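# Carry the long cardboard box from desk to far shelf

## Task

Lift the long cardboard box off the desk and set it down on a shelf at the far end of the aisle (the shelf on either side is fine). The box must rest directly on the shelf board, not on top of a carton, and no part of it may overhang the shelf's front edge. The robot must not topple or finish leaning, or the task fails. The box has to stay in place without the robot supporting it at the end.

## Robot and tools

Robot: a Hello Robot Stretch 4 in a physics simulation. It has one arm. An omni-wheel base carries a vertical mast. A lift rides up the mast and carries a telescoping arm that extends straight forward. At the arm's end is a three-joint wrist (yaw, pitch, roll) and a two-finger gripper. The robot stands about 1.6 m tall, and the base edge lies within 0.23 m of the base origin. Cameras: head_camera, head_left_camera, head_right_camera (fisheye) and wrist_camera. Loose objects may occasionally get nudged by something else.

Frames: the base frame sits on the floor below the base centre, with x ahead, y to the left and z up. hand_pose is reported in this frame. It is the point centred between the fingers, 0.015 m back from their tips, and it may be slightly inaccurate. With all wrist joints at zero, the hand axes line up with the base axes. Odometry is measured relative to where the base began the scene. It comes from wheel rotation only, so wheel slip shows up as distance travelled. Heading is positive to the left, within -3.142 to 3.142.

execute_actions(actions, cameras): actions is a list holding either one action or nothing. An empty list just reports the state and images. An action can hold "base", "joints", or both. It may also carry "pace" and "contact_limits". Alternatively it can be {"end_of_arm": "enable_torque"} on its own, which revives wrist or gripper motors that shut off; they then hold their current position. All motions in one action start together and may finish at different times.
- base: exactly one relative move, measured from where the base last reported itself. translate_m is a straight drive in metres, forward positive, -2 to 2. strafe_m is a sideways slide in metres, left positive, -2 to 2. rotate_rad turns on the spot, counter-clockwise (left) positive, -3.2 to 3.2.
- joints: a dictionary keyed by joint name. Each value is an absolute target, not an offset. lift_m is 0 to 1.2 m. arm_m is extension, 0 to 0.55 m. wrist_yaw_rad is -1.134 to 4.276; 0 points ahead, positive is to the left, 3.14 is stowed, and past 3.4 the arm may obstruct. wrist_pitch_rad is -1.117 to 4.259; 0 is level and 1.57 points down. wrist_roll_rad is -1.117 to 4.259; at 0 the fingers sit at equal height, and positive turns clockwise as seen from behind. gripper_m is the finger gap, 0 to 0.08 m. Done tolerances: ±0.004 for lift and arm, ±0.02 for yaw and roll, ±0.05 for pitch, ±0.002 for the gripper. An out-of-range joint target is clipped to the range end and the result notes it. Any other bad value or unknown key rejects the whole call, and nothing moves. A joint or base left out of an action may still be driving toward its earlier target.
- pace: "slow", "default", "fast" or "max". Base speeds are 0.1/0.3/0.4/0.6 m/s and turn rates 1/2/3/4 rad/s. When the lift is above 0.2 these are reduced, down to 0.3 m/s and 1 rad/s at a lift of 1.2.
- contact_limits: only {"arm_m": value}, from 0 (most gentle) to 0.75; the default is 0.5.
- cameras: a list of names, or "all"; null or omitted gives every camera, and [] gives none.
To unfold the wrist at the start, one action with lift_m 0.4 and wrist_yaw_rad 0 works.

wait(seconds): pauses 0 to 10 s without new commands and then reports like an empty action. zoom_image(camera, region): region is [x0, y0, x1, y1] in pixels of that camera's most recent full image, with the origin at top-left, and is at most 504x504. read_manual(section): returns licence text only. finished_scene(scene): pass the current scene's number. It ends the scene permanently, and the result tells you whether the goal was met. Replying without a tool call ends the run.

Result lines: base_status and joint_status report how each commanded motion ended. "done" means it reached its target; for the base it only means the wheels turned as asked. "off_target" means it stopped short and may still be pushing. "contact_stop_at_<key>" means it hit something; that part then holds where it stopped, although lift, arm or wheels may go slack. "limit_stop_at_<name>" means a built-in limit stopped it. "limit_stop_at_tilt" means a lean over 6 degrees; the lift, arm and wheels go slack and ignore commands. "limit_stop_at_own_body" means a self-collision was near; this is likely with pitch below -0.2 combined with roll below -0.4 or above 4. "torque_fault" means a wrist or gripper motor went limp, and it needs enable_torque. on_its_own reports things you did not command; its "held at" value is the held target, not the actual position. If a stop is reported, any later calls in that same reply are skipped.
lidar_m has 12 distances in 30-degree sectors. The first points straight ahead and they run counter-clockwise, so the 4th is left, the 7th behind and the 10th right. "-" means nothing seen or closer than 0.25 m. Table tops are seen; glass and thin legs may be missed. wrist_depth_mm is a 7x7 grid of median depths from 100 to 2000 mm, and it includes the robot's own body. If turned_by_wheels and turned_by_imu differ by more than about 0.1, the base hit something or slipped. base_tilt is given in degrees, with forward and right positive. motor_effort is in percent, with the peak shown in brackets. Wheel effort is positive when it turns the base right. A loaded level gripper shifts wrist_pitch effort away from 0.

Gripping: command a gap smaller than the object's width. Once the fingers make contact, they aim only a little past that point. "off_target" after closing means something is held. If the gripper effort stays more than about 50 from 0, the gripper faults and may let go.

Avoid: driving or turning with over 1 kg held while arm_m is above 0.2, especially at fast or max; steady pushes or pulls with a high gripper or high contact limit; pressing the gripper into things during base or arm moves, which causes wrist faults; a level grip on more than about 2.7 kg; drops, slams and hard hits. Release the box so it rests on the shelf by itself before you finish the scene.

Each tool is called after "Request:" by a JSON object that holds its "method" and its "body".

## Session

Request:
{"method": "execute_actions", "body": {"actions": []}}

Scene clock: 0.00 s.
base_odometry: x=+0.000 y=+0.000 heading=+0.000 (m, m, rad; odometry frame)
turned_by_wheels: +0.000 (rad since the last result)
turned_by_imu: +0.000 (rad since the last result)
base_tilt: forward=+0.4 right=-1.0 (deg)
lidar_m: 1.59 0.74 0.69 0.94 0.98 2.18 2.26 1.45 1.37 1.43 1.61 1.52
base_status: not commanded
joint_positions: lift_m=+0.243 arm_m=+0.002 wrist_yaw_rad=+3.212 wrist_pitch_rad=+0.006 wrist_roll_rad=-0.002 gripper_m=+0.040
joint_status: not commanded
motor_effort: lift_m=+21 arm_m=+0 wrist_yaw_rad=+1 wrist_pitch_rad=-8 wrist_roll_rad=+1 gripper_m=-1 wheel_0=+0 wheel_1=+0 wheel_2=+1 (%)
hand_pose: x=-0.0457 y=+0.0721 z=+0.4199 quat_wxyz=(-0.035, -0.003, -0.001, +0.999) (m; base frame)
wrist_depth_mm: - - 140 - - - 1756 / - - 139 - - - 1808 / - 106 139 - - - 1863 / - 123 141 - - - 1808 / 185 - - - - - 1756 / 195 1537 1618 1576 155 1430 1397 / 193 1025 - 1098 - - 1060
pictures: head_camera, head_left_camera, head_right_camera, wrist_camera
Images, in order (width x height): head_camera 420x560, head_left_camera 420x672, head_right_camera 420x672, wrist_camera 616x392.

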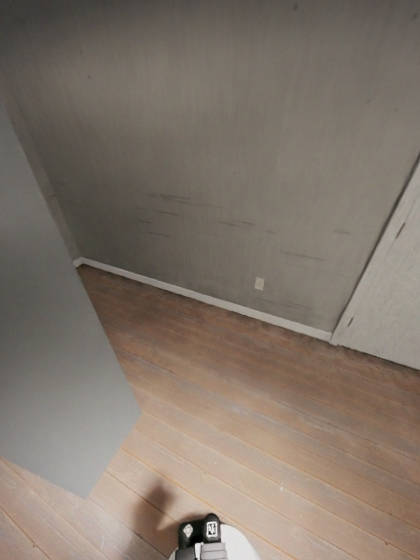

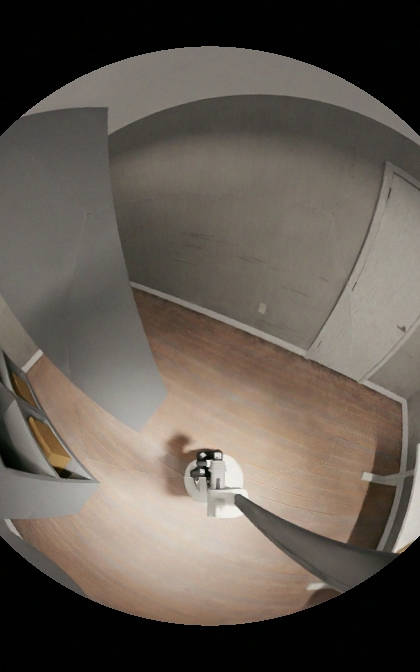

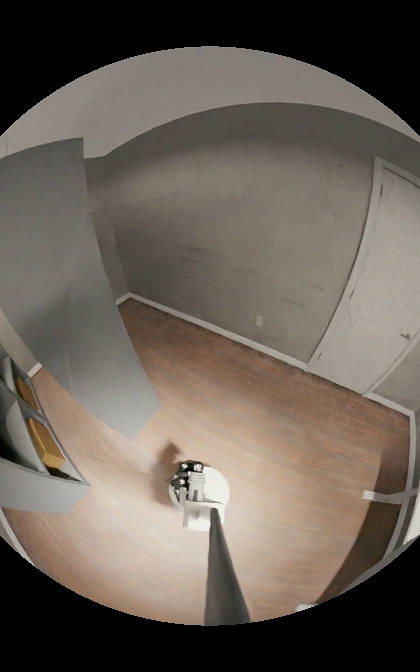

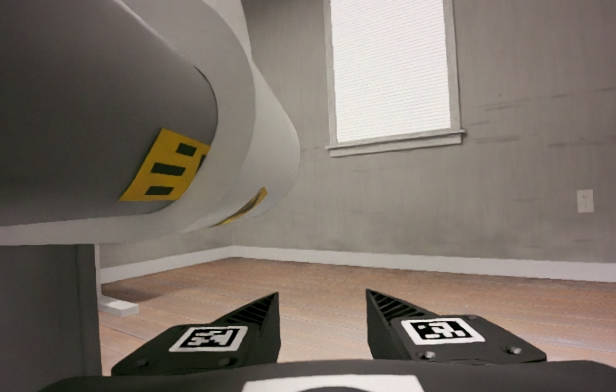

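Request:
{"method": "execute_actions", "body": {"actions": [{"base": {"rotate_rad": -1.9}, "joints": {"lift_m": 0.4}}]}}

Scene clock: 2.47 s.
base_odometry: x=+0.000 y=+0.000 heading=-1.900 (m, m, rad; odometry frame)
turned_by_wheels: -1.900 (rad since the last result)
turned_by_imu: -1.875 (rad since the last result)
base_tilt: forward=+0.4 right=-1.3 (deg)
lidar_m: 1.36 1.82 1.56 1.53 1.73 0.70 0.69 0.94 1.25 2.18 2.44 1.36
base_status: done
joint_positions: lift_m=+0.400 arm_m=+0.002 wrist_yaw_rad=+3.212 wrist_pitch_rad=+0.006 wrist_roll_rad=-0.002 gripper_m=+0.040
joint_status: all done
motor_effort: lift_m=+24(25) arm_m=+0(0) wrist_yaw_rad=+1(2) wrist_pitch_rad=-8(8) wrist_roll_rad=+1(0) gripper_m=+1(0) wheel_0=+2(8) wheel_1=+1(8) wheel_2=+1(7) (%)
hand_pose: x=-0.0456 y=+0.0721 z=+0.5766 quat_wxyz=(-0.035, -0.003, -0.001, +0.999) (m; base frame)
wrist_depth_mm: - - 140 - 778 732 707 / - - 139 - 778 732 715 / - 106 139 - 778 732 707 / - 123 140 - 778 741 707 / 185 946 1808 - 778 732 715 / 196 991 1281 - 154 732 707 / 193 960 - 1464 - - 707
pictures: head_camera, head_left_camera, head_right_camera, wrist_camera
Images, in order (width x height): head_camera 420x560, head_left_camera 420x672, head_right_camera 420x672, wrist_camera 616x392.

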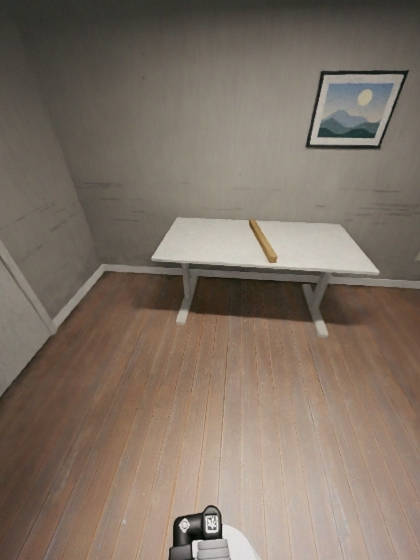

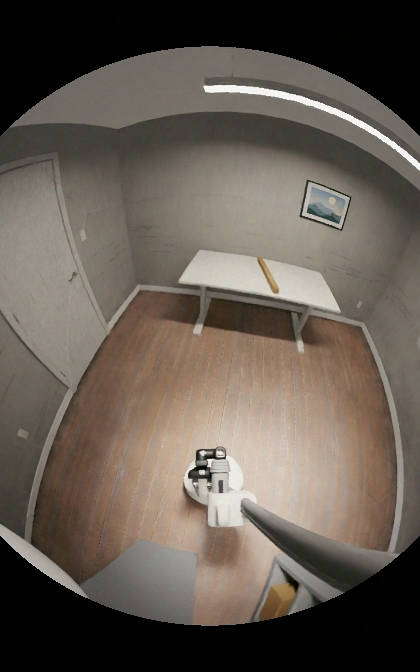

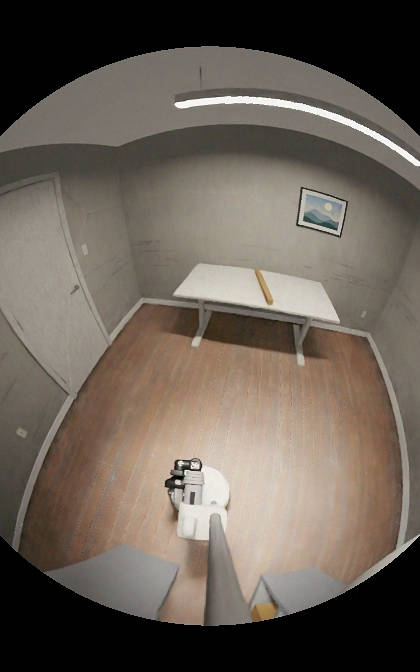

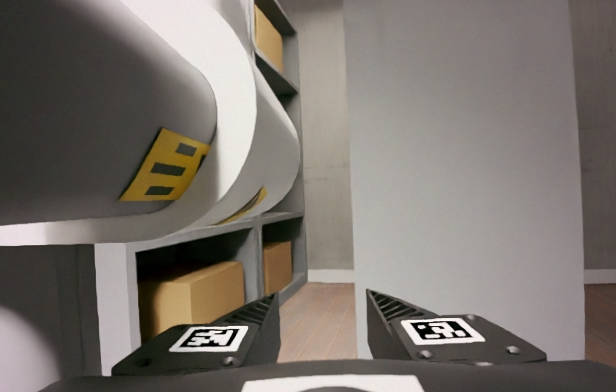

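Request:
{"method": "zoom_image", "body": {"camera": "head_camera", "region": [140, 190, 400, 350]}}

Region (140, 190, 400, 350) of head_camera's 420x560 image, scaled by 1.938, with more detail than that image has; it fills the top 310 rows of this view, and the rest is white.

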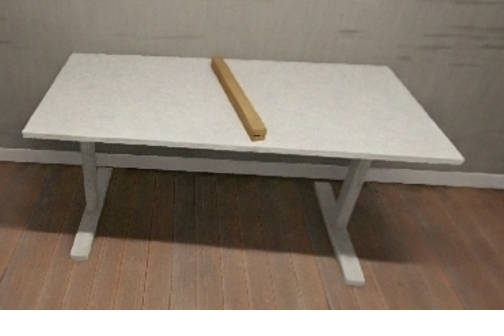

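Request:
{"method": "execute_actions", "body": {"actions": [{"base": {"strafe_m": -0.42}, "joints": {"wrist_yaw_rad": 0, "gripper_m": 0.08}, "pace": "fast"}], "cameras": []}}

Request:
{"method": "execute_actions", "body": {"actions": [{"base": {"translate_m": 0.85}, "joints": {"lift_m": 0.98, "wrist_pitch_rad": 0.9}, "pace": "fast"}], "cameras": ["head_camera", "wrist_camera"]}}

Scene clock: 7.90 s.
base_odometry: x=-0.397 y=+0.136 heading=-1.899 (m, m, rad; odometry frame)
turned_by_wheels: +0.000 (rad since the last result)
turned_by_imu: +0.000 (rad since the last result)
base_tilt: forward=+0.3 right=-1.0 (deg)
lidar_m: 1.26 1.44 1.96 1.94 0.96 0.89 0.78 0.87 1.81 1.76 1.94 1.30
base_status: done
joint_positions: lift_m=+0.400 arm_m=+0.002 wrist_yaw_rad=+0.000 wrist_pitch_rad=+0.006 wrist_roll_rad=-0.002 gripper_m=+0.080
joint_status: all done
motor_effort: lift_m=+24(24) arm_m=+0(0) wrist_yaw_rad=+0(6) wrist_pitch_rad=-7(8) wrist_roll_rad=+0(1) gripper_m=+1(1) wheel_0=+0(10) wheel_1=+1(14) wheel_2=+2(0) (%)
hand_pose: x=+0.3854 y=-0.0873 z=+0.5766 quat_wxyz=(+1.000, -0.001, +0.003, +0.000) (m; base frame)
wrist_depth_mm: - - - 1921 1756 1708 1708 / - - 1921 1863 1756 1708 1661 / - - 1983 1921 1863 1661 1661 / - - 1921 1808 1756 1708 1708 / - - 1921 1921 1808 1661 1661 / - - 1756 1863 1708 1308 1661 / 1537 - 138 1430 1397 - -
pictures: none
No camera images: the call's "cameras" was empty. Leave "cameras" out to get every camera's image.

Scene clock: 11.37 s.
base_odometry: x=-0.672 y=-0.669 heading=-1.899 (m, m, rad; odometry frame)
turned_by_wheels: +0.000 (rad since the last result)
turned_by_imu: -0.003 (rad since the last result)
base_tilt: forward=+0.3 right=-1.1 (deg)
lidar_m: 0.41 0.51 0.85 1.79 2.00 1.63 1.64 1.79 1.89 1.88 0.54 0.44
base_status: done
joint_positions: lift_m=+0.980 arm_m=+0.002 wrist_yaw_rad=+0.000 wrist_pitch_rad=+0.902 wrist_roll_rad=-0.002 gripper_m=+0.080
joint_status: all done
motor_effort: lift_m=+24(30) arm_m=+0(1) wrist_yaw_rad=+0(0) wrist_pitch_rad=-5(5) wrist_roll_rad=+1(0) gripper_m=+1(1) wheel_0=-1(6) wheel_1=+0(7) wheel_2=+1(12) (%)
hand_pose: x=+0.3046 y=-0.0874 z=+0.9911 quat_wxyz=(+0.900, -0.001, +0.436, +0.000) (m; base frame)
wrist_depth_mm: 931 891 878 831 842 820 798 / 768 750 732 691 707 691 683 / 647 640 627 591 609 603 591 / 564 559 549 517 530 525 521 / 1281 517 496 473 473 469 462 / 1205 1182 1138 1138 1098 430 427 / 1098 - 138 1078 1060 - -
pictures: head_camera, wrist_camera
Images, in order (width x height): head_camera 420x560, wrist_camera 616x392.

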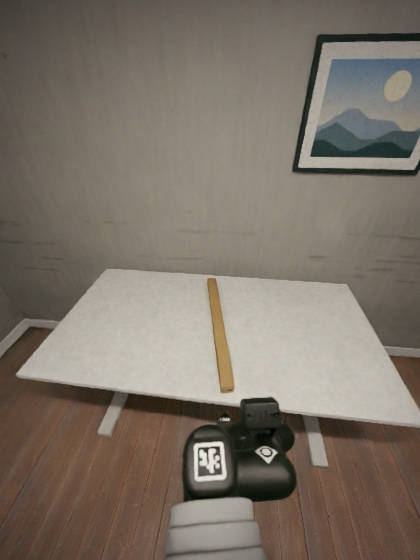

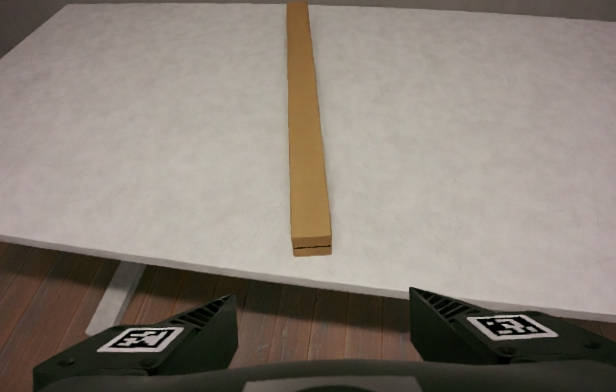

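Request:
{"method": "execute_actions", "body": {"actions": [{"base": {"translate_m": 0.28}, "joints": {"arm_m": 0.3, "wrist_pitch_rad": 1.57, "wrist_yaw_rad": 0.06}}], "cameras": ["head_camera", "wrist_camera"]}}

Scene clock: 15.90 s.
base_odometry: x=-0.762 y=-0.934 heading=-1.900 (m, m, rad; odometry frame)
turned_by_wheels: +0.000 (rad since the last result)
turned_by_imu: -0.001 (rad since the last result)
base_tilt: forward=+0.2 right=-1.2 (deg)
lidar_m: 0.25 0.25 0.33 1.73 1.93 1.89 1.92 2.45 1.93 0.43 0.25 0.25
base_status: done
joint_positions: lift_m=+0.980 arm_m=+0.299 wrist_yaw_rad=+0.060 wrist_pitch_rad=+1.570 wrist_roll_rad=-0.002 gripper_m=+0.080
joint_status: all done
motor_effort: lift_m=+24(24) arm_m=+7(9) wrist_yaw_rad=+1(5) wrist_pitch_rad=+1(4) wrist_roll_rad=-1(0) gripper_m=+0(4) wheel_0=-1(5) wheel_1=-1(4) wheel_2=+0(9) (%)
hand_pose: x=+0.4751 y=-0.0872 z=+0.9452 quat_wxyz=(+0.707, -0.022, +0.706, +0.022) (m; base frame)
wrist_depth_mm: 384 379 379 327 373 370 370 / 382 382 379 325 373 373 368 / 382 382 379 327 373 373 370 / 382 382 377 327 375 370 370 / 382 379 379 327 373 370 373 / 384 379 375 327 373 370 368 / 382 - 138 327 373 - -
pictures: head_camera, wrist_camera
Images, in order (width x height): head_camera 420x560, wrist_camera 616x392.

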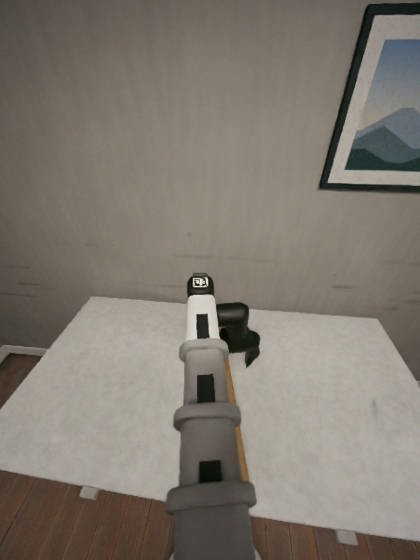

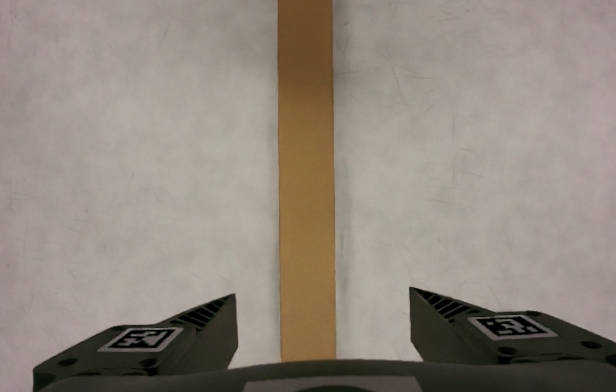

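Request:
{"method": "execute_actions", "body": {"actions": [{"base": {"strafe_m": 0.014}, "joints": {"arm_m": 0.355, "lift_m": 0.85}}], "cameras": ["head_camera", "wrist_camera"]}}

Scene clock: 18.47 s.
base_odometry: x=-0.749 y=-0.939 heading=-1.900 (m, m, rad; odometry frame)
turned_by_wheels: +0.000 (rad since the last result)
turned_by_imu: +0.000 (rad since the last result)
base_tilt: forward=+0.2 right=-1.2 (deg)
lidar_m: 0.25 0.25 0.37 1.70 1.97 1.90 1.95 2.45 1.98 0.45 0.25 0.25
base_status: done
joint_positions: lift_m=+0.850 arm_m=+0.354 wrist_yaw_rad=+0.060 wrist_pitch_rad=+1.570 wrist_roll_rad=-0.002 gripper_m=+0.080
joint_status: all done
motor_effort: lift_m=+16(23) arm_m=+7(8) wrist_yaw_rad=+1(2) wrist_pitch_rad=+0(1) wrist_roll_rad=-1(1) gripper_m=+1(0) wheel_0=-1(11) wheel_1=-1(6) wheel_2=+0(2) (%)
hand_pose: x=+0.5300 y=-0.0873 z=+0.8159 quat_wxyz=(+0.707, -0.022, +0.707, +0.022) (m; base frame)
wrist_depth_mm: 253 250 248 197 245 244 244 / 252 251 248 196 246 244 243 / 251 250 248 198 245 244 242 / 251 251 248 198 246 244 243 / 252 250 248 196 245 244 243 / 250 249 247 197 244 242 242 / 252 - 138 196 245 - -
pictures: head_camera, wrist_camera
Images, in order (width x height): head_camera 420x560, wrist_camera 616x392.

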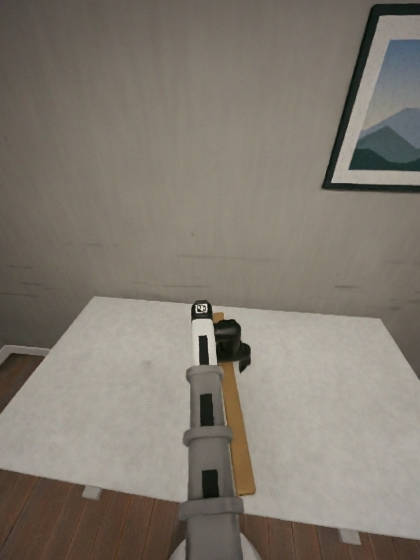

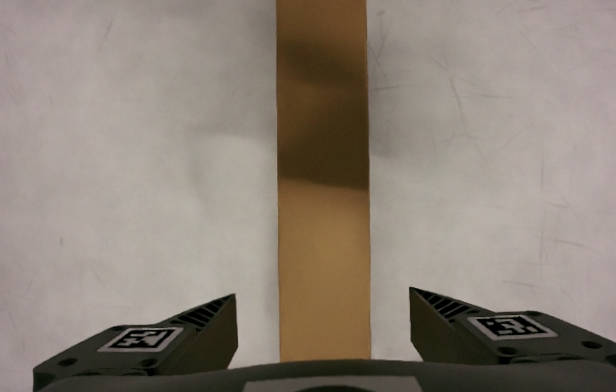

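Request:
{"method": "execute_actions", "body": {"actions": [{"joints": {"arm_m": 0.365, "lift_m": 0.78}}], "cameras": ["wrist_camera"]}}

Request:
{"method": "execute_actions", "body": {"actions": [{"joints": {"gripper_m": 0.03}}], "cameras": ["wrist_camera"]}}

Scene clock: 20.07 s.
base_odometry: x=-0.749 y=-0.939 heading=-1.900 (m, m, rad; odometry frame)
turned_by_wheels: +0.000 (rad since the last result)
turned_by_imu: +0.000 (rad since the last result)
base_tilt: forward=+0.3 right=-1.1 (deg)
lidar_m: 0.25 0.25 0.33 1.69 1.93 1.90 1.96 2.41 1.97 0.46 0.25 0.25
base_status: not commanded
joint_positions: lift_m=+0.780 arm_m=+0.364 wrist_yaw_rad=+0.060 wrist_pitch_rad=+1.570 wrist_roll_rad=-0.002 gripper_m=+0.080
joint_status: all done
motor_effort: lift_m=+16(14) arm_m=+8(10) wrist_yaw_rad=+1(0) wrist_pitch_rad=+0(2) wrist_roll_rad=+0(0) gripper_m=+3(2) wheel_0=-1(1) wheel_1=+0(1) wheel_2=+0(0) (%)
hand_pose: x=+0.5400 y=-0.0873 z=+0.7459 quat_wxyz=(+0.707, -0.022, +0.707, +0.022) (m; base frame)
wrist_depth_mm: 180 179 179 127 176 175 174 / 181 179 178 127 176 176 174 / 180 179 178 128 127 175 174 / 180 179 178 127 127 175 175 / 180 179 178 127 127 175 174 / 180 179 160 127 127 174 174 / 180 - 138 127 127 - -
pictures: wrist_camera
Images, in order (width x height): wrist_camera 616x392.

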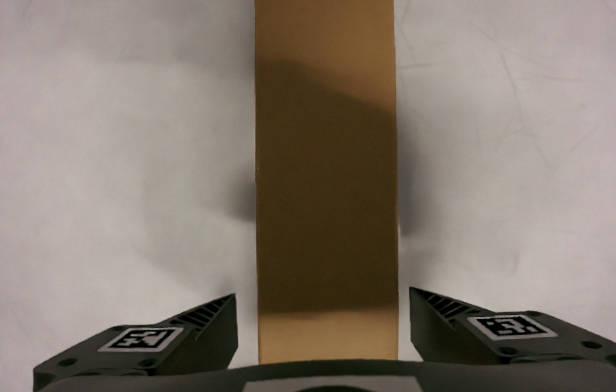

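Scene clock: 21.13 s.
base_odometry: x=-0.749 y=-0.939 heading=-1.900 (m, m, rad; odometry frame)
turned_by_wheels: +0.000 (rad since the last result)
turned_by_imu: +0.000 (rad since the last result)
base_tilt: forward=+0.3 right=-1.1 (deg)
lidar_m: 0.25 0.25 0.35 1.70 1.92 1.88 1.94 2.44 1.96 0.45 0.25 0.25
base_status: not commanded
joint_positions: lift_m=+0.780 arm_m=+0.364 wrist_yaw_rad=+0.060 wrist_pitch_rad=+1.570 wrist_roll_rad=-0.002 gripper_m=+0.049
joint_status: gripper_m off_target (ended at +0.049, target +0.030)
on_its_own: gripper_m is held at +0.043, not at your +0.030, by its contact guard: the fingers met something
motor_effort: lift_m=+16(16) arm_m=+7(7) wrist_yaw_rad=+1(2) wrist_pitch_rad=-1(0) wrist_roll_rad=+1(0) gripper_m=-38(41) wheel_0=-1(1) wheel_1=-1(1) wheel_2=+0(0) (%)
hand_pose: x=+0.5400 y=-0.0873 z=+0.7459 quat_wxyz=(+0.707, -0.022, +0.707, +0.022) (m; base frame)
wrist_depth_mm: 180 179 179 127 175 175 175 / 180 180 178 127 176 175 174 / 180 179 178 127 175 175 174 / 180 179 178 127 176 175 174 / 180 179 178 127 176 175 174 / 180 179 178 127 126 175 174 / 180 179 112 127 126 - -
pictures: wrist_camera
Images, in order (width x height): wrist_camera 616x392.

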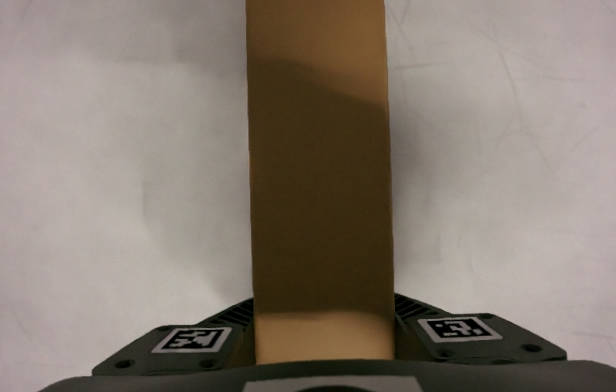

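Gripped. Lift slowly and check the load.

Request:
{"method": "execute_actions", "body": {"actions": [{"joints": {"lift_m": 0.84}, "pace": "slow"}], "cameras": ["head_camera", "wrist_camera"]}}

Scene clock: 22.70 s.
base_odometry: x=-0.749 y=-0.939 heading=-1.900 (m, m, rad; odometry frame)
turned_by_wheels: +0.000 (rad since the last result)
turned_by_imu: +0.000 (rad since the last result)
base_tilt: forward=+0.2 right=-1.3 (deg)
lidar_m: 0.25 0.25 0.34 1.68 1.89 1.88 1.92 2.45 1.97 0.45 0.25 0.25
base_status: not commanded
joint_positions: lift_m=+0.840 arm_m=+0.364 wrist_yaw_rad=+0.060 wrist_pitch_rad=+1.570 wrist_roll_rad=-0.002 gripper_m=+0.049
joint_status: all done
on_its_own: gripper_m is held at +0.043, not at your +0.030, by its contact guard: the fingers met something
motor_effort: lift_m=+25(27) arm_m=+7(7) wrist_yaw_rad=+1(0) wrist_pitch_rad=-1(0) wrist_roll_rad=+0(0) gripper_m=-37(38) wheel_0=-1(1) wheel_1=-1(0) wheel_2=+0(0) (%)
hand_pose: x=+0.5400 y=-0.0873 z=+0.8052 quat_wxyz=(+0.707, -0.022, +0.707, +0.022) (m; base frame)
wrist_depth_mm: 239 239 238 128 234 234 232 / 240 239 238 127 234 234 233 / 240 238 237 127 234 233 232 / 241 239 236 127 234 233 232 / 240 239 237 127 234 233 230 / 241 239 237 127 126 233 232 / 240 239 112 127 126 - -
pictures: head_camera, wrist_camera
Images, in order (width x height): head_camera 420x560, wrist_camera 616x392.

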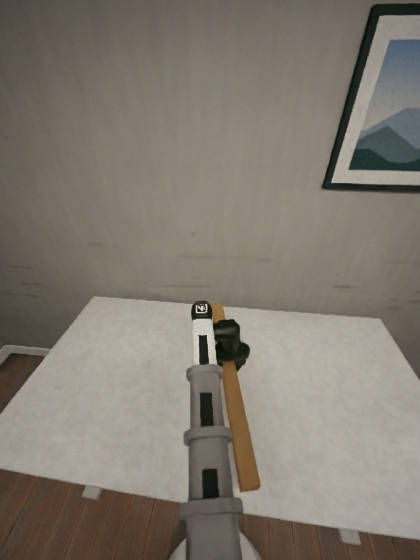

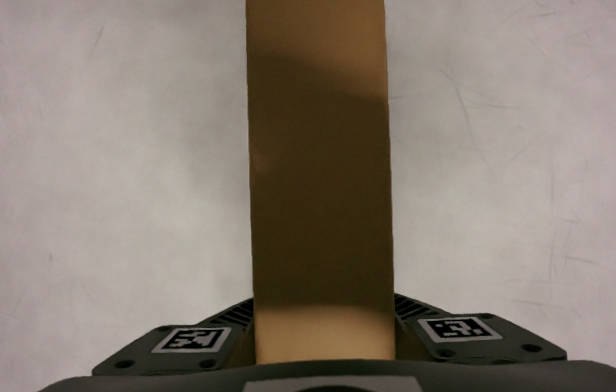

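Request:
{"method": "execute_actions", "body": {"actions": [{"base": {"translate_m": -0.75}, "joints": {"arm_m": 0.17, "wrist_yaw_rad": 0.0}}], "cameras": []}}

Request:
{"method": "execute_actions", "body": {"actions": [{"base": {"rotate_rad": 3.03}, "pace": "slow"}]}}

Scene clock: 27.03 s.
base_odometry: x=-0.507 y=-0.229 heading=-1.900 (m, m, rad; odometry frame)
turned_by_wheels: +0.000 (rad since the last result)
turned_by_imu: +0.002 (rad since the last result)
base_tilt: forward=+0.3 right=-1.2 (deg)
lidar_m: 0.30 1.03 1.88 1.85 2.07 1.19 1.18 1.28 1.78 1.80 2.07 0.25
base_status: done
joint_positions: lift_m=+0.840 arm_m=+0.171 wrist_yaw_rad=+0.000 wrist_pitch_rad=+1.570 wrist_roll_rad=-0.002 gripper_m=+0.049
joint_status: all done
on_its_own: gripper_m is held at +0.043, not at your +0.030, by its contact guard: the fingers met something
motor_effort: lift_m=+24(25) arm_m=-7(8) wrist_yaw_rad=+1(1) wrist_pitch_rad=-1(2) wrist_roll_rad=+1(1) gripper_m=-37(37) wheel_0=+0(3) wheel_1=-1(5) wheel_2=+0(9) (%)
hand_pose: x=+0.3423 y=-0.0874 z=+0.8052 quat_wxyz=(+0.707, -0.001, +0.707, +0.001) (m; base frame)
wrist_depth_mm: 960 976 946 127 946 931 931 / 960 960 960 128 946 931 931 / 976 960 946 127 946 946 931 / 960 960 946 127 946 931 931 / 946 960 960 127 931 931 946 / 960 960 831 127 127 946 931 / 960 960 112 127 126 - -
pictures: none
No camera images: the call's "cameras" was empty. Leave "cameras" out to get every camera's image.

Scene clock: 31.33 s.
base_odometry: x=-0.507 y=-0.229 heading=+1.130 (m, m, rad; odometry frame)
turned_by_wheels: +3.030 (rad since the last result)
turned_by_imu: +2.990 (rad since the last result)
base_tilt: forward=+0.3 right=-1.1 (deg)
lidar_m: 0.28 1.24 1.89 1.78 1.91 0.92 0.92 1.01 1.93 1.84 1.99 0.26
base_status: done
joint_positions: lift_m=+0.840 arm_m=+0.171 wrist_yaw_rad=+0.000 wrist_pitch_rad=+1.570 wrist_roll_rad=-0.002 gripper_m=+0.049
joint_status: not commanded
on_its_own: gripper_m is held at +0.043, not at your +0.030, by its contact guard: the fingers met something
motor_effort: lift_m=+24(24) arm_m=-6(7) wrist_yaw_rad=+1(1) wrist_pitch_rad=-2(2) wrist_roll_rad=+1(1) gripper_m=-37(37) wheel_0=-2(7) wheel_1=-1(4) wheel_2=-2(5) (%)
hand_pose: x=+0.3423 y=-0.0874 z=+0.8052 quat_wxyz=(+0.707, -0.001, +0.707, +0.001) (m; base frame)
wrist_depth_mm: 976 976 960 128 946 946 931 / 960 976 960 127 946 931 931 / 946 946 960 127 946 931 931 / 976 960 946 127 931 946 931 / 960 960 946 127 931 946 931 / 976 960 820 127 126 931 946 / 960 960 112 127 127 - -
pictures: head_camera, head_left_camera, head_right_camera, wrist_camera
Images, in order (width x height): head_camera 420x560, head_left_camera 420x672, head_right_camera 420x672, wrist_camera 616x392.

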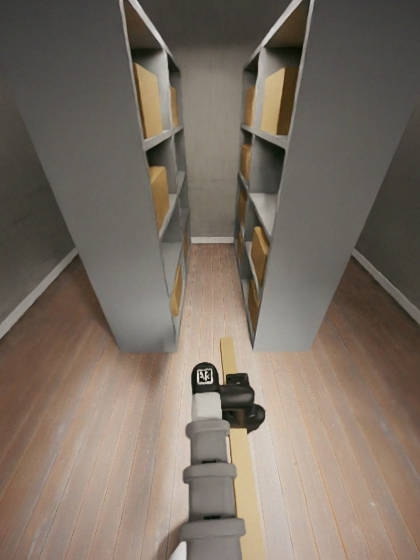

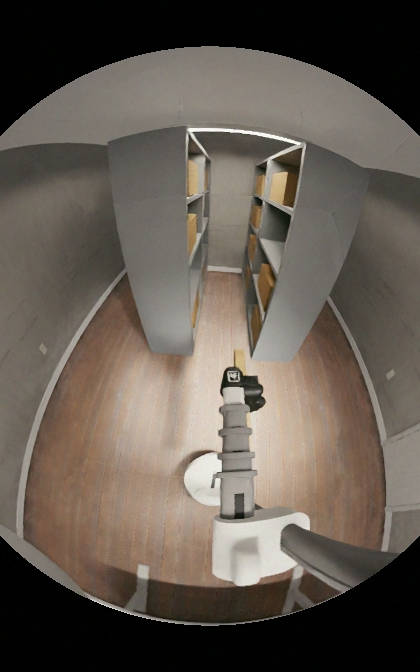

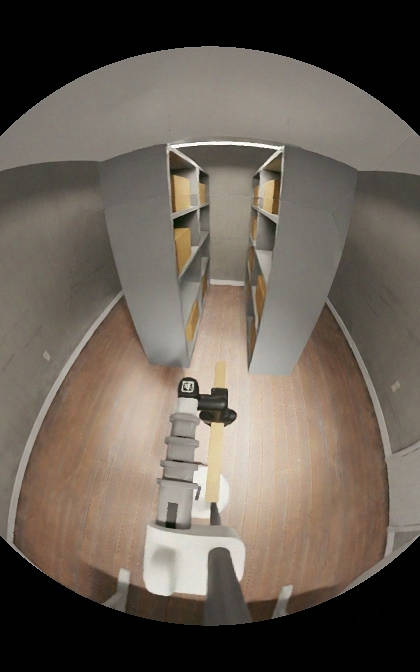

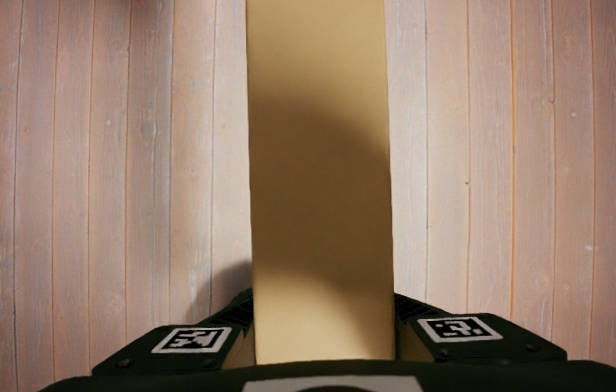

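Request:
{"method": "zoom_image", "body": {"camera": "head_camera", "region": [110, 0, 320, 360]}}

Region (110, 0, 320, 360) of head_camera's 420x560 image, scaled by 1.400, with more detail than that image has; it fills the left 294 columns of this view, and the rest is white.

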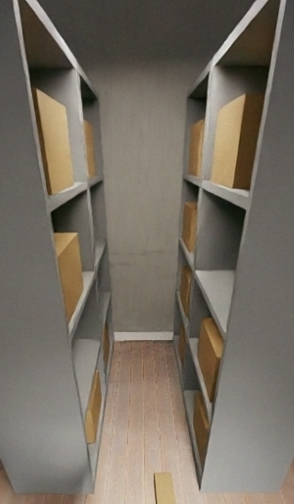

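Request:
{"method": "execute_actions", "body": {"actions": [{"base": {"rotate_rad": -0.055}}], "cameras": []}}

Request:
{"method": "execute_actions", "body": {"actions": [{"base": {"translate_m": 0.8}}]}}

Scene clock: 33.07 s.
base_odometry: x=-0.507 y=-0.229 heading=+1.075 (m, m, rad; odometry frame)
turned_by_wheels: -0.055 (rad since the last result)
turned_by_imu: -0.054 (rad since the last result)
base_tilt: forward=+0.4 right=-1.1 (deg)
lidar_m: 0.28 1.22 1.91 1.82 1.88 0.94 0.91 0.97 1.93 1.84 1.97 0.25
base_status: done
joint_positions: lift_m=+0.840 arm_m=+0.171 wrist_yaw_rad=+0.000 wrist_pitch_rad=+1.570 wrist_roll_rad=-0.002 gripper_m=+0.049
joint_status: not commanded
on_its_own: gripper_m is held at +0.043, not at your +0.030, by its contact guard: the fingers met something
motor_effort: lift_m=+24(24) arm_m=-7(7) wrist_yaw_rad=+1(0) wrist_pitch_rad=-1(1) wrist_roll_rad=+2(0) gripper_m=-37(36) wheel_0=+0(8) wheel_1=+1(2) wheel_2=+0(3) (%)
hand_pose: x=+0.3423 y=-0.0874 z=+0.8052 quat_wxyz=(+0.707, -0.001, +0.707, +0.001) (m; base frame)
wrist_depth_mm: 976 976 960 127 946 931 946 / 976 946 960 127 931 946 946 / 991 960 946 127 946 931 917 / 960 976 946 127 931 931 931 / 946 960 960 127 946 946 917 / 960 960 842 127 126 931 931 / 960 960 112 127 126 - -
pictures: none
No camera images: the call's "cameras" was empty. Leave "cameras" out to get every camera's image.

Scene clock: 37.20 s.
base_odometry: x=-0.126 y=+0.475 heading=+1.075 (m, m, rad; odometry frame)
turned_by_wheels: +0.000 (rad since the last result)
turned_by_imu: -0.003 (rad since the last result)
base_tilt: forward=+0.1 right=-1.0 (deg)
lidar_m: 0.28 0.46 0.51 1.82 1.91 1.80 1.72 1.86 1.98 1.86 0.50 0.25
base_status: done
joint_positions: lift_m=+0.840 arm_m=+0.171 wrist_yaw_rad=+0.000 wrist_pitch_rad=+1.570 wrist_roll_rad=-0.002 gripper_m=+0.049
joint_status: not commanded
on_its_own: gripper_m is held at +0.043, not at your +0.030, by its contact guard: the fingers met something
motor_effort: lift_m=+23(24) arm_m=-6(7) wrist_yaw_rad=+0(0) wrist_pitch_rad=-1(2) wrist_roll_rad=-2(0) gripper_m=-36(37) wheel_0=+0(2) wheel_1=+0(7) wheel_2=+2(9) (%)
hand_pose: x=+0.3423 y=-0.0874 z=+0.8053 quat_wxyz=(+0.707, -0.001, +0.707, +0.001) (m; base frame)
wrist_depth_mm: 621 778 960 127 759 603 384 / 750 878 946 127 788 609 415 / 878 878 960 127 809 603 418 / 525 891 960 127 798 661 379 / 976 976 960 127 946 931 931 / 960 946 820 127 126 946 931 / 976 976 112 127 126 - -
pictures: head_camera, head_left_camera, head_right_camera, wrist_camera
Images, in order (width x height): head_camera 420x560, head_left_camera 420x672, head_right_camera 420x672, wrist_camera 616x392.

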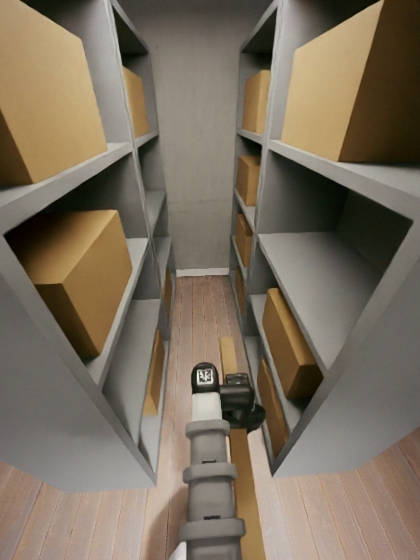

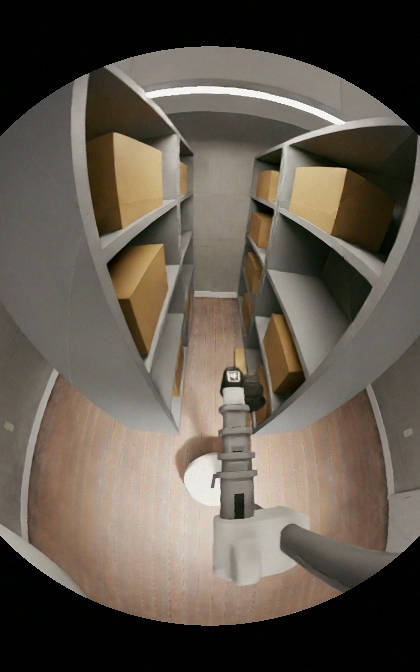

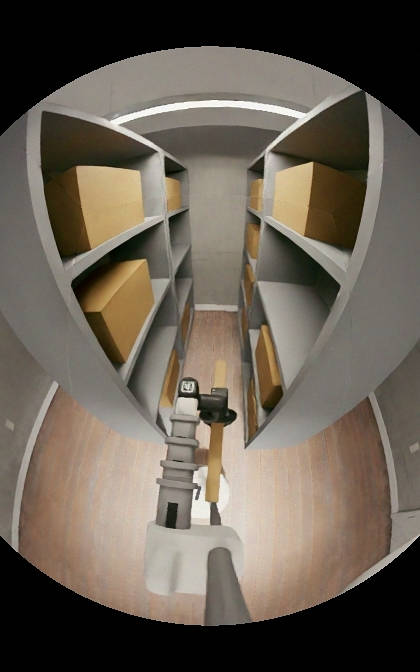

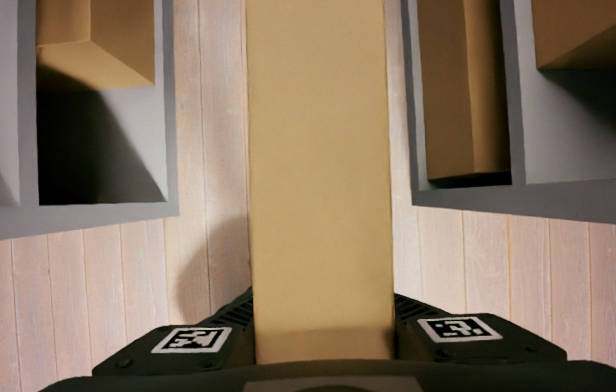

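Request:
{"method": "zoom_image", "body": {"camera": "head_right_camera", "region": [120, 140, 300, 400]}}

Request:
{"method": "execute_actions", "body": {"actions": [{"base": {"strafe_m": -0.017}}], "cameras": []}}

Request:
{"method": "execute_actions", "body": {"actions": [{"base": {"translate_m": 0.6}}]}}

Region (120, 140, 300, 400) of head_right_camera's 420x672 image, scaled by 1.938, with more detail than that image has; it fills the left 349 columns of this view, and the rest is white.

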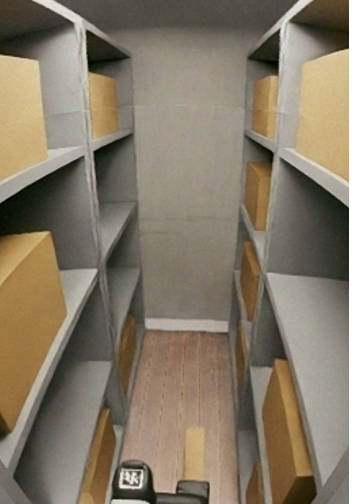

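Scene clock: 38.60 s.
base_odometry: x=-0.111 y=+0.467 heading=+1.075 (m, m, rad; odometry frame)
turned_by_wheels: +0.000 (rad since the last result)
turned_by_imu: +0.000 (rad since the last result)
base_tilt: forward=+0.5 right=-1.1 (deg)
lidar_m: 0.27 0.47 0.51 1.84 1.93 1.78 1.73 1.84 1.95 1.86 0.50 0.25
base_status: done
joint_positions: lift_m=+0.840 arm_m=+0.171 wrist_yaw_rad=+0.000 wrist_pitch_rad=+1.570 wrist_roll_rad=-0.002 gripper_m=+0.049
joint_status: not commanded
on_its_own: gripper_m is held at +0.043, not at your +0.030, by its contact guard: the fingers met something
motor_effort: lift_m=+23(23) arm_m=-7(7) wrist_yaw_rad=-2(1) wrist_pitch_rad=-2(0) wrist_roll_rad=+1(0) gripper_m=-37(39) wheel_0=+0(5) wheel_1=+0(9) wheel_2=+0(1) (%)
hand_pose: x=+0.3423 y=-0.0874 z=+0.8053 quat_wxyz=(+0.707, -0.001, +0.707, +0.001) (m; base frame)
wrist_depth_mm: 615 809 946 127 715 603 359 / 788 878 960 127 741 603 415 / 891 891 960 127 750 597 413 / 741 878 960 127 768 627 351 / 960 946 946 127 931 931 917 / 976 960 809 127 126 946 931 / 976 960 112 127 126 - -
pictures: none
No camera images: the call's "cameras" was empty. Leave "cameras" out to get every camera's image.

Scene clock: 42.10 s.
base_odometry: x=+0.174 y=+0.995 heading=+1.075 (m, m, rad; odometry frame)
turned_by_wheels: +0.000 (rad since the last result)
turned_by_imu: -0.002 (rad since the last result)
base_tilt: forward=+0.1 right=-1.0 (deg)
lidar_m: 0.30 0.40 0.29 0.26 0.29 3.25 3.17 2.46 0.31 0.28 0.30 0.25
base_status: done
joint_positions: lift_m=+0.840 arm_m=+0.171 wrist_yaw_rad=+0.000 wrist_pitch_rad=+1.570 wrist_roll_rad=-0.002 gripper_m=+0.049
joint_status: not commanded
on_its_own: gripper_m is held at +0.043, not at your +0.030, by its contact guard: the fingers met something
motor_effort: lift_m=+23(23) arm_m=-7(7) wrist_yaw_rad=+0(1) wrist_pitch_rad=-1(0) wrist_roll_rad=+0(1) gripper_m=-37(37) wheel_0=+0(2) wheel_1=-1(6) wheel_2=+1(9) (%)
hand_pose: x=+0.3423 y=-0.0874 z=+0.8053 quat_wxyz=(+0.707, -0.001, +0.707, +0.001) (m; base frame)
wrist_depth_mm: 525 866 960 127 668 517 415 / 654 809 960 127 750 676 415 / 621 891 946 127 854 866 415 / 621 778 960 127 854 878 415 / 627 759 960 127 798 640 377 / 615 750 820 127 126 603 382 / 615 615 112 127 126 - -
pictures: head_camera, head_left_camera, head_right_camera, wrist_camera
Images, in order (width x height): head_camera 420x560, head_left_camera 420x672, head_right_camera 420x672, wrist_camera 616x392.

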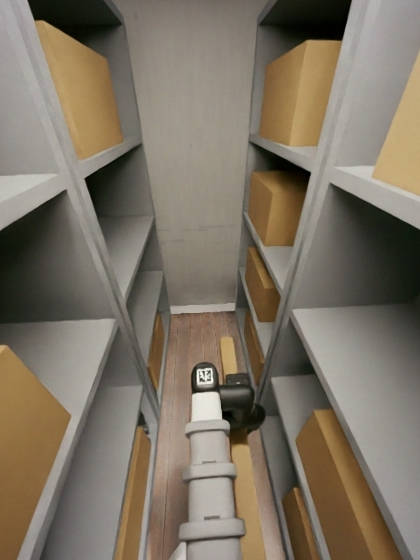

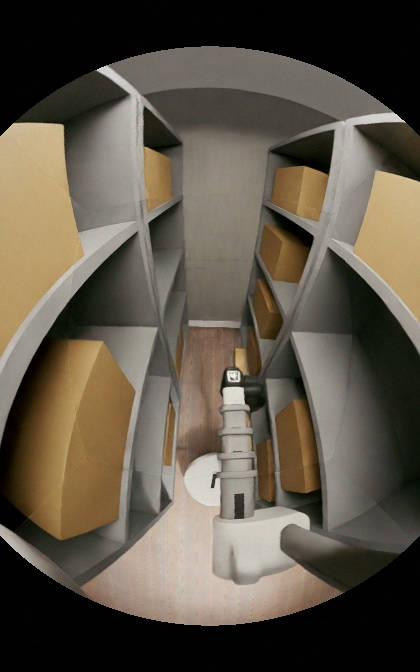

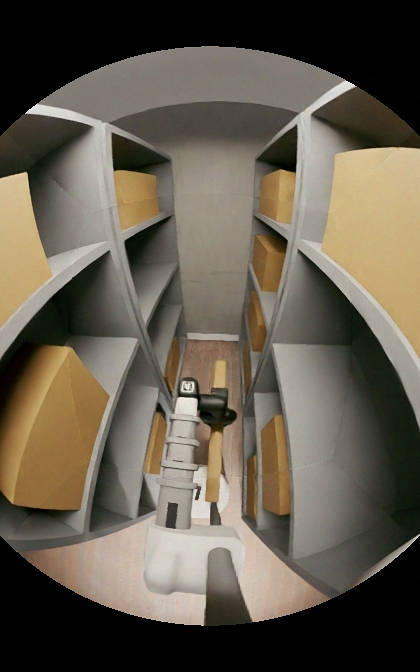

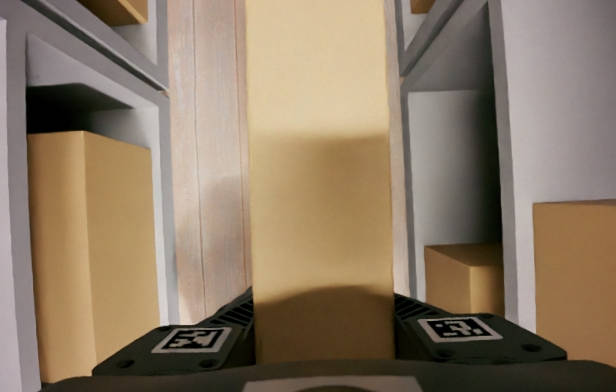

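Request:
{"method": "execute_actions", "body": {"actions": [{"joints": {"wrist_yaw_rad": 1.57, "wrist_roll_rad": 1.57, "lift_m": 0.63}}], "cameras": ["head_camera", "wrist_camera"]}}

Scene clock: 46.77 s.
base_odometry: x=+0.174 y=+0.995 heading=+1.075 (m, m, rad; odometry frame)
turned_by_wheels: +0.000 (rad since the last result)
turned_by_imu: +0.000 (rad since the last result)
base_tilt: forward=+0.2 right=-1.1 (deg)
lidar_m: 0.25 0.39 0.28 0.26 0.26 3.24 3.18 2.42 0.32 0.29 0.29 0.42
base_status: not commanded
joint_positions: lift_m=+0.630 arm_m=+0.171 wrist_yaw_rad=+1.570 wrist_pitch_rad=+1.570 wrist_roll_rad=+1.569 gripper_m=+0.049
joint_status: all done
on_its_own: gripper_m is held at +0.043, not at your +0.030, by its contact guard: the fingers met something
motor_effort: lift_m=+16(18) arm_m=-6(6) wrist_yaw_rad=+1(7) wrist_pitch_rad=+0(3) wrist_roll_rad=+2(6) gripper_m=-36(35) wheel_0=+0(0) wheel_1=-1(1) wheel_2=+1(1) (%)
hand_pose: x=+0.4295 y=+0.0000 z=+0.5959 quat_wxyz=(+0.707, +0.000, +0.707, +0.000) (m; base frame)
wrist_depth_mm: 404 683 750 127 741 661 469 / 445 585 741 127 732 661 544 / 676 676 741 127 741 676 654 / 413 609 750 127 741 691 654 / 413 597 741 127 741 699 647 / 410 580 741 127 126 668 603 / 410 480 112 127 126 - -
pictures: head_camera, wrist_camera
Images, in order (width x height): head_camera 420x560, wrist_camera 616x392.

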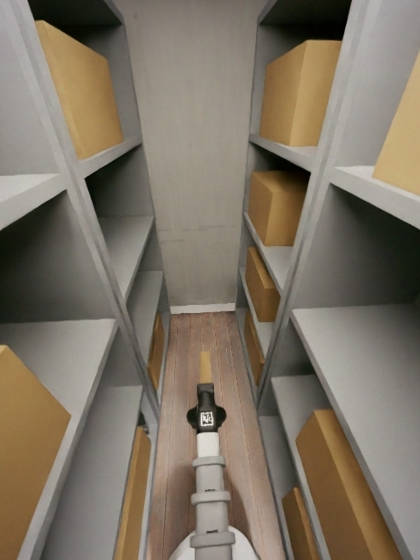

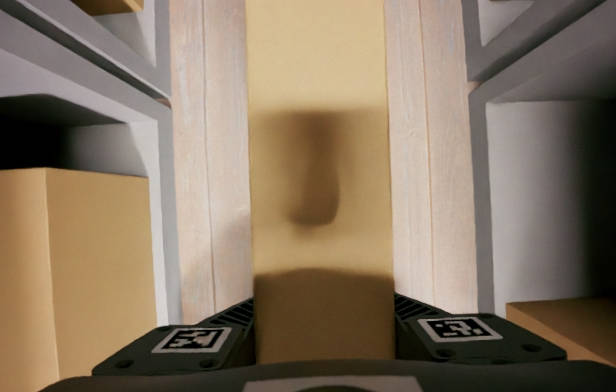

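Request:
{"method": "execute_actions", "body": {"actions": [{"base": {"translate_m": 0.55}, "joints": {"wrist_yaw_rad": 3.14, "wrist_roll_rad": 3.14}}], "cameras": ["head_camera", "head_left_camera", "wrist_camera"]}}

Scene clock: 50.53 s.
base_odometry: x=+0.436 y=+1.478 heading=+1.075 (m, m, rad; odometry frame)
turned_by_wheels: +0.000 (rad since the last result)
turned_by_imu: -0.002 (rad since the last result)
base_tilt: forward=+0.3 right=-1.1 (deg)
lidar_m: 0.51 0.25 0.27 0.26 0.27 0.42 - 0.44 0.30 0.28 0.31 0.43
base_status: done
joint_positions: lift_m=+0.630 arm_m=+0.171 wrist_yaw_rad=+3.140 wrist_pitch_rad=+1.570 wrist_roll_rad=+3.140 gripper_m=+0.049
joint_status: all done
on_its_own: gripper_m is held at +0.043, not at your +0.030, by its contact guard: the fingers met something
motor_effort: lift_m=+16(16) arm_m=-6(7) wrist_yaw_rad=+2(7) wrist_pitch_rad=+0(0) wrist_roll_rad=+2(5) gripper_m=-35(36) wheel_0=+1(7) wheel_1=+0(2) wheel_2=+0(8) (%)
hand_pose: x=+0.3420 y=+0.0874 z=+0.5959 quat_wxyz=(+0.707, +0.000, +0.707, +0.000) (m; base frame)
wrist_depth_mm: 407 455 741 127 741 741 585 / 407 452 723 127 732 732 603 / 404 445 699 127 741 732 609 / 407 442 691 127 741 741 615 / 407 433 668 127 741 750 661 / 597 676 640 127 126 741 647 / 452 496 112 127 127 - -
pictures: head_camera, head_left_camera, wrist_camera
Images, in order (width x height): head_camera 420x560, head_left_camera 420x672, wrist_camera 616x392.

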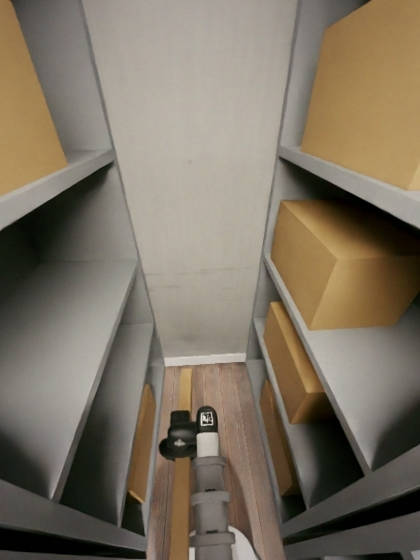

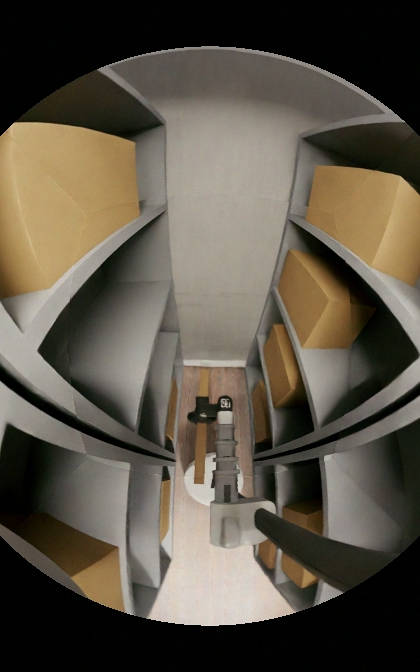

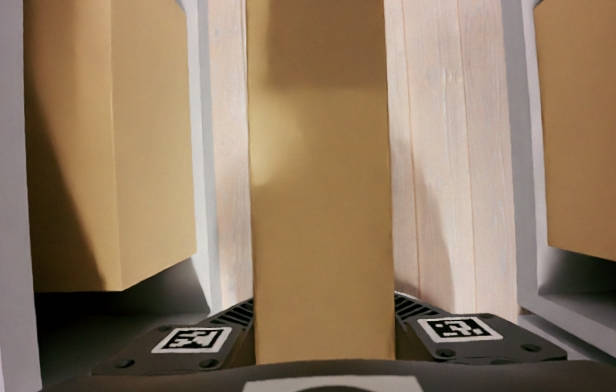

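Request:
{"method": "execute_actions", "body": {"actions": [{"base": {"translate_m": 0.5}, "joints": {"arm_m": 0.0}}], "cameras": ["head_camera", "head_left_camera", "wrist_camera"]}}

Scene clock: 54.17 s.
base_odometry: x=+0.674 y=+1.918 heading=+1.075 (m, m, rad; odometry frame)
turned_by_wheels: +0.000 (rad since the last result)
turned_by_imu: -0.002 (rad since the last result)
base_tilt: forward=+0.3 right=-1.1 (deg)
lidar_m: 0.28 0.30 0.27 0.26 0.29 0.43 1.15 0.44 0.29 0.27 0.31 0.45
base_status: done
joint_positions: lift_m=+0.630 arm_m=+0.003 wrist_yaw_rad=+3.140 wrist_pitch_rad=+1.570 wrist_roll_rad=+3.140 gripper_m=+0.049
joint_status: all done
joint sent to its limit — the command would take arm_m past its lower limit, so that joint was sent only as far as its limit.
on_its_own: gripper_m is held at +0.043, not at your +0.030, by its contact guard: the fingers met something
motor_effort: lift_m=+16(16) arm_m=-7(8) wrist_yaw_rad=+0(0) wrist_pitch_rad=+1(1) wrist_roll_rad=+1(1) gripper_m=-34(38) wheel_0=+1(2) wheel_1=+0(4) wheel_2=+2(9) (%)
hand_pose: x=+0.1738 y=+0.0874 z=+0.5959 quat_wxyz=(+0.707, +0.000, +0.707, +0.000) (m; base frame)
wrist_depth_mm: 574 621 654 127 654 741 654 / 676 668 723 127 750 741 654 / 676 668 707 127 732 741 661 / 407 512 683 127 535 741 654 / 407 436 668 127 530 715 627 / 407 421 574 127 126 525 634 / 407 407 112 127 126 - -
pictures: head_camera, head_left_camera, wrist_camera
Images, in order (width x height): head_camera 420x560, head_left_camera 420x672, wrist_camera 616x392.

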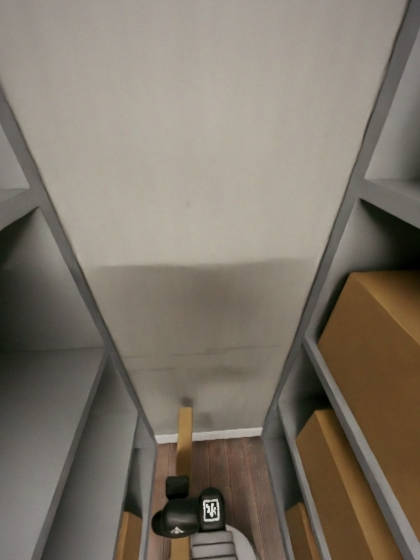

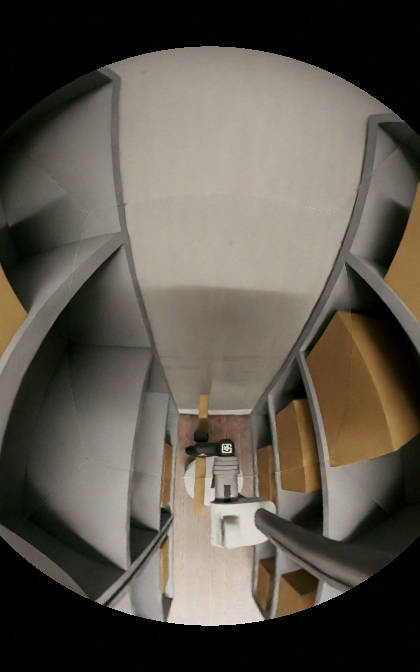

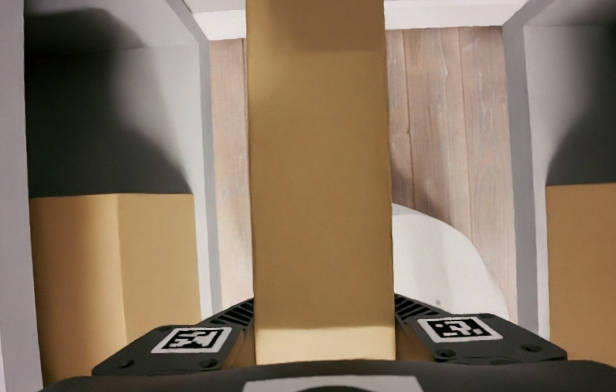

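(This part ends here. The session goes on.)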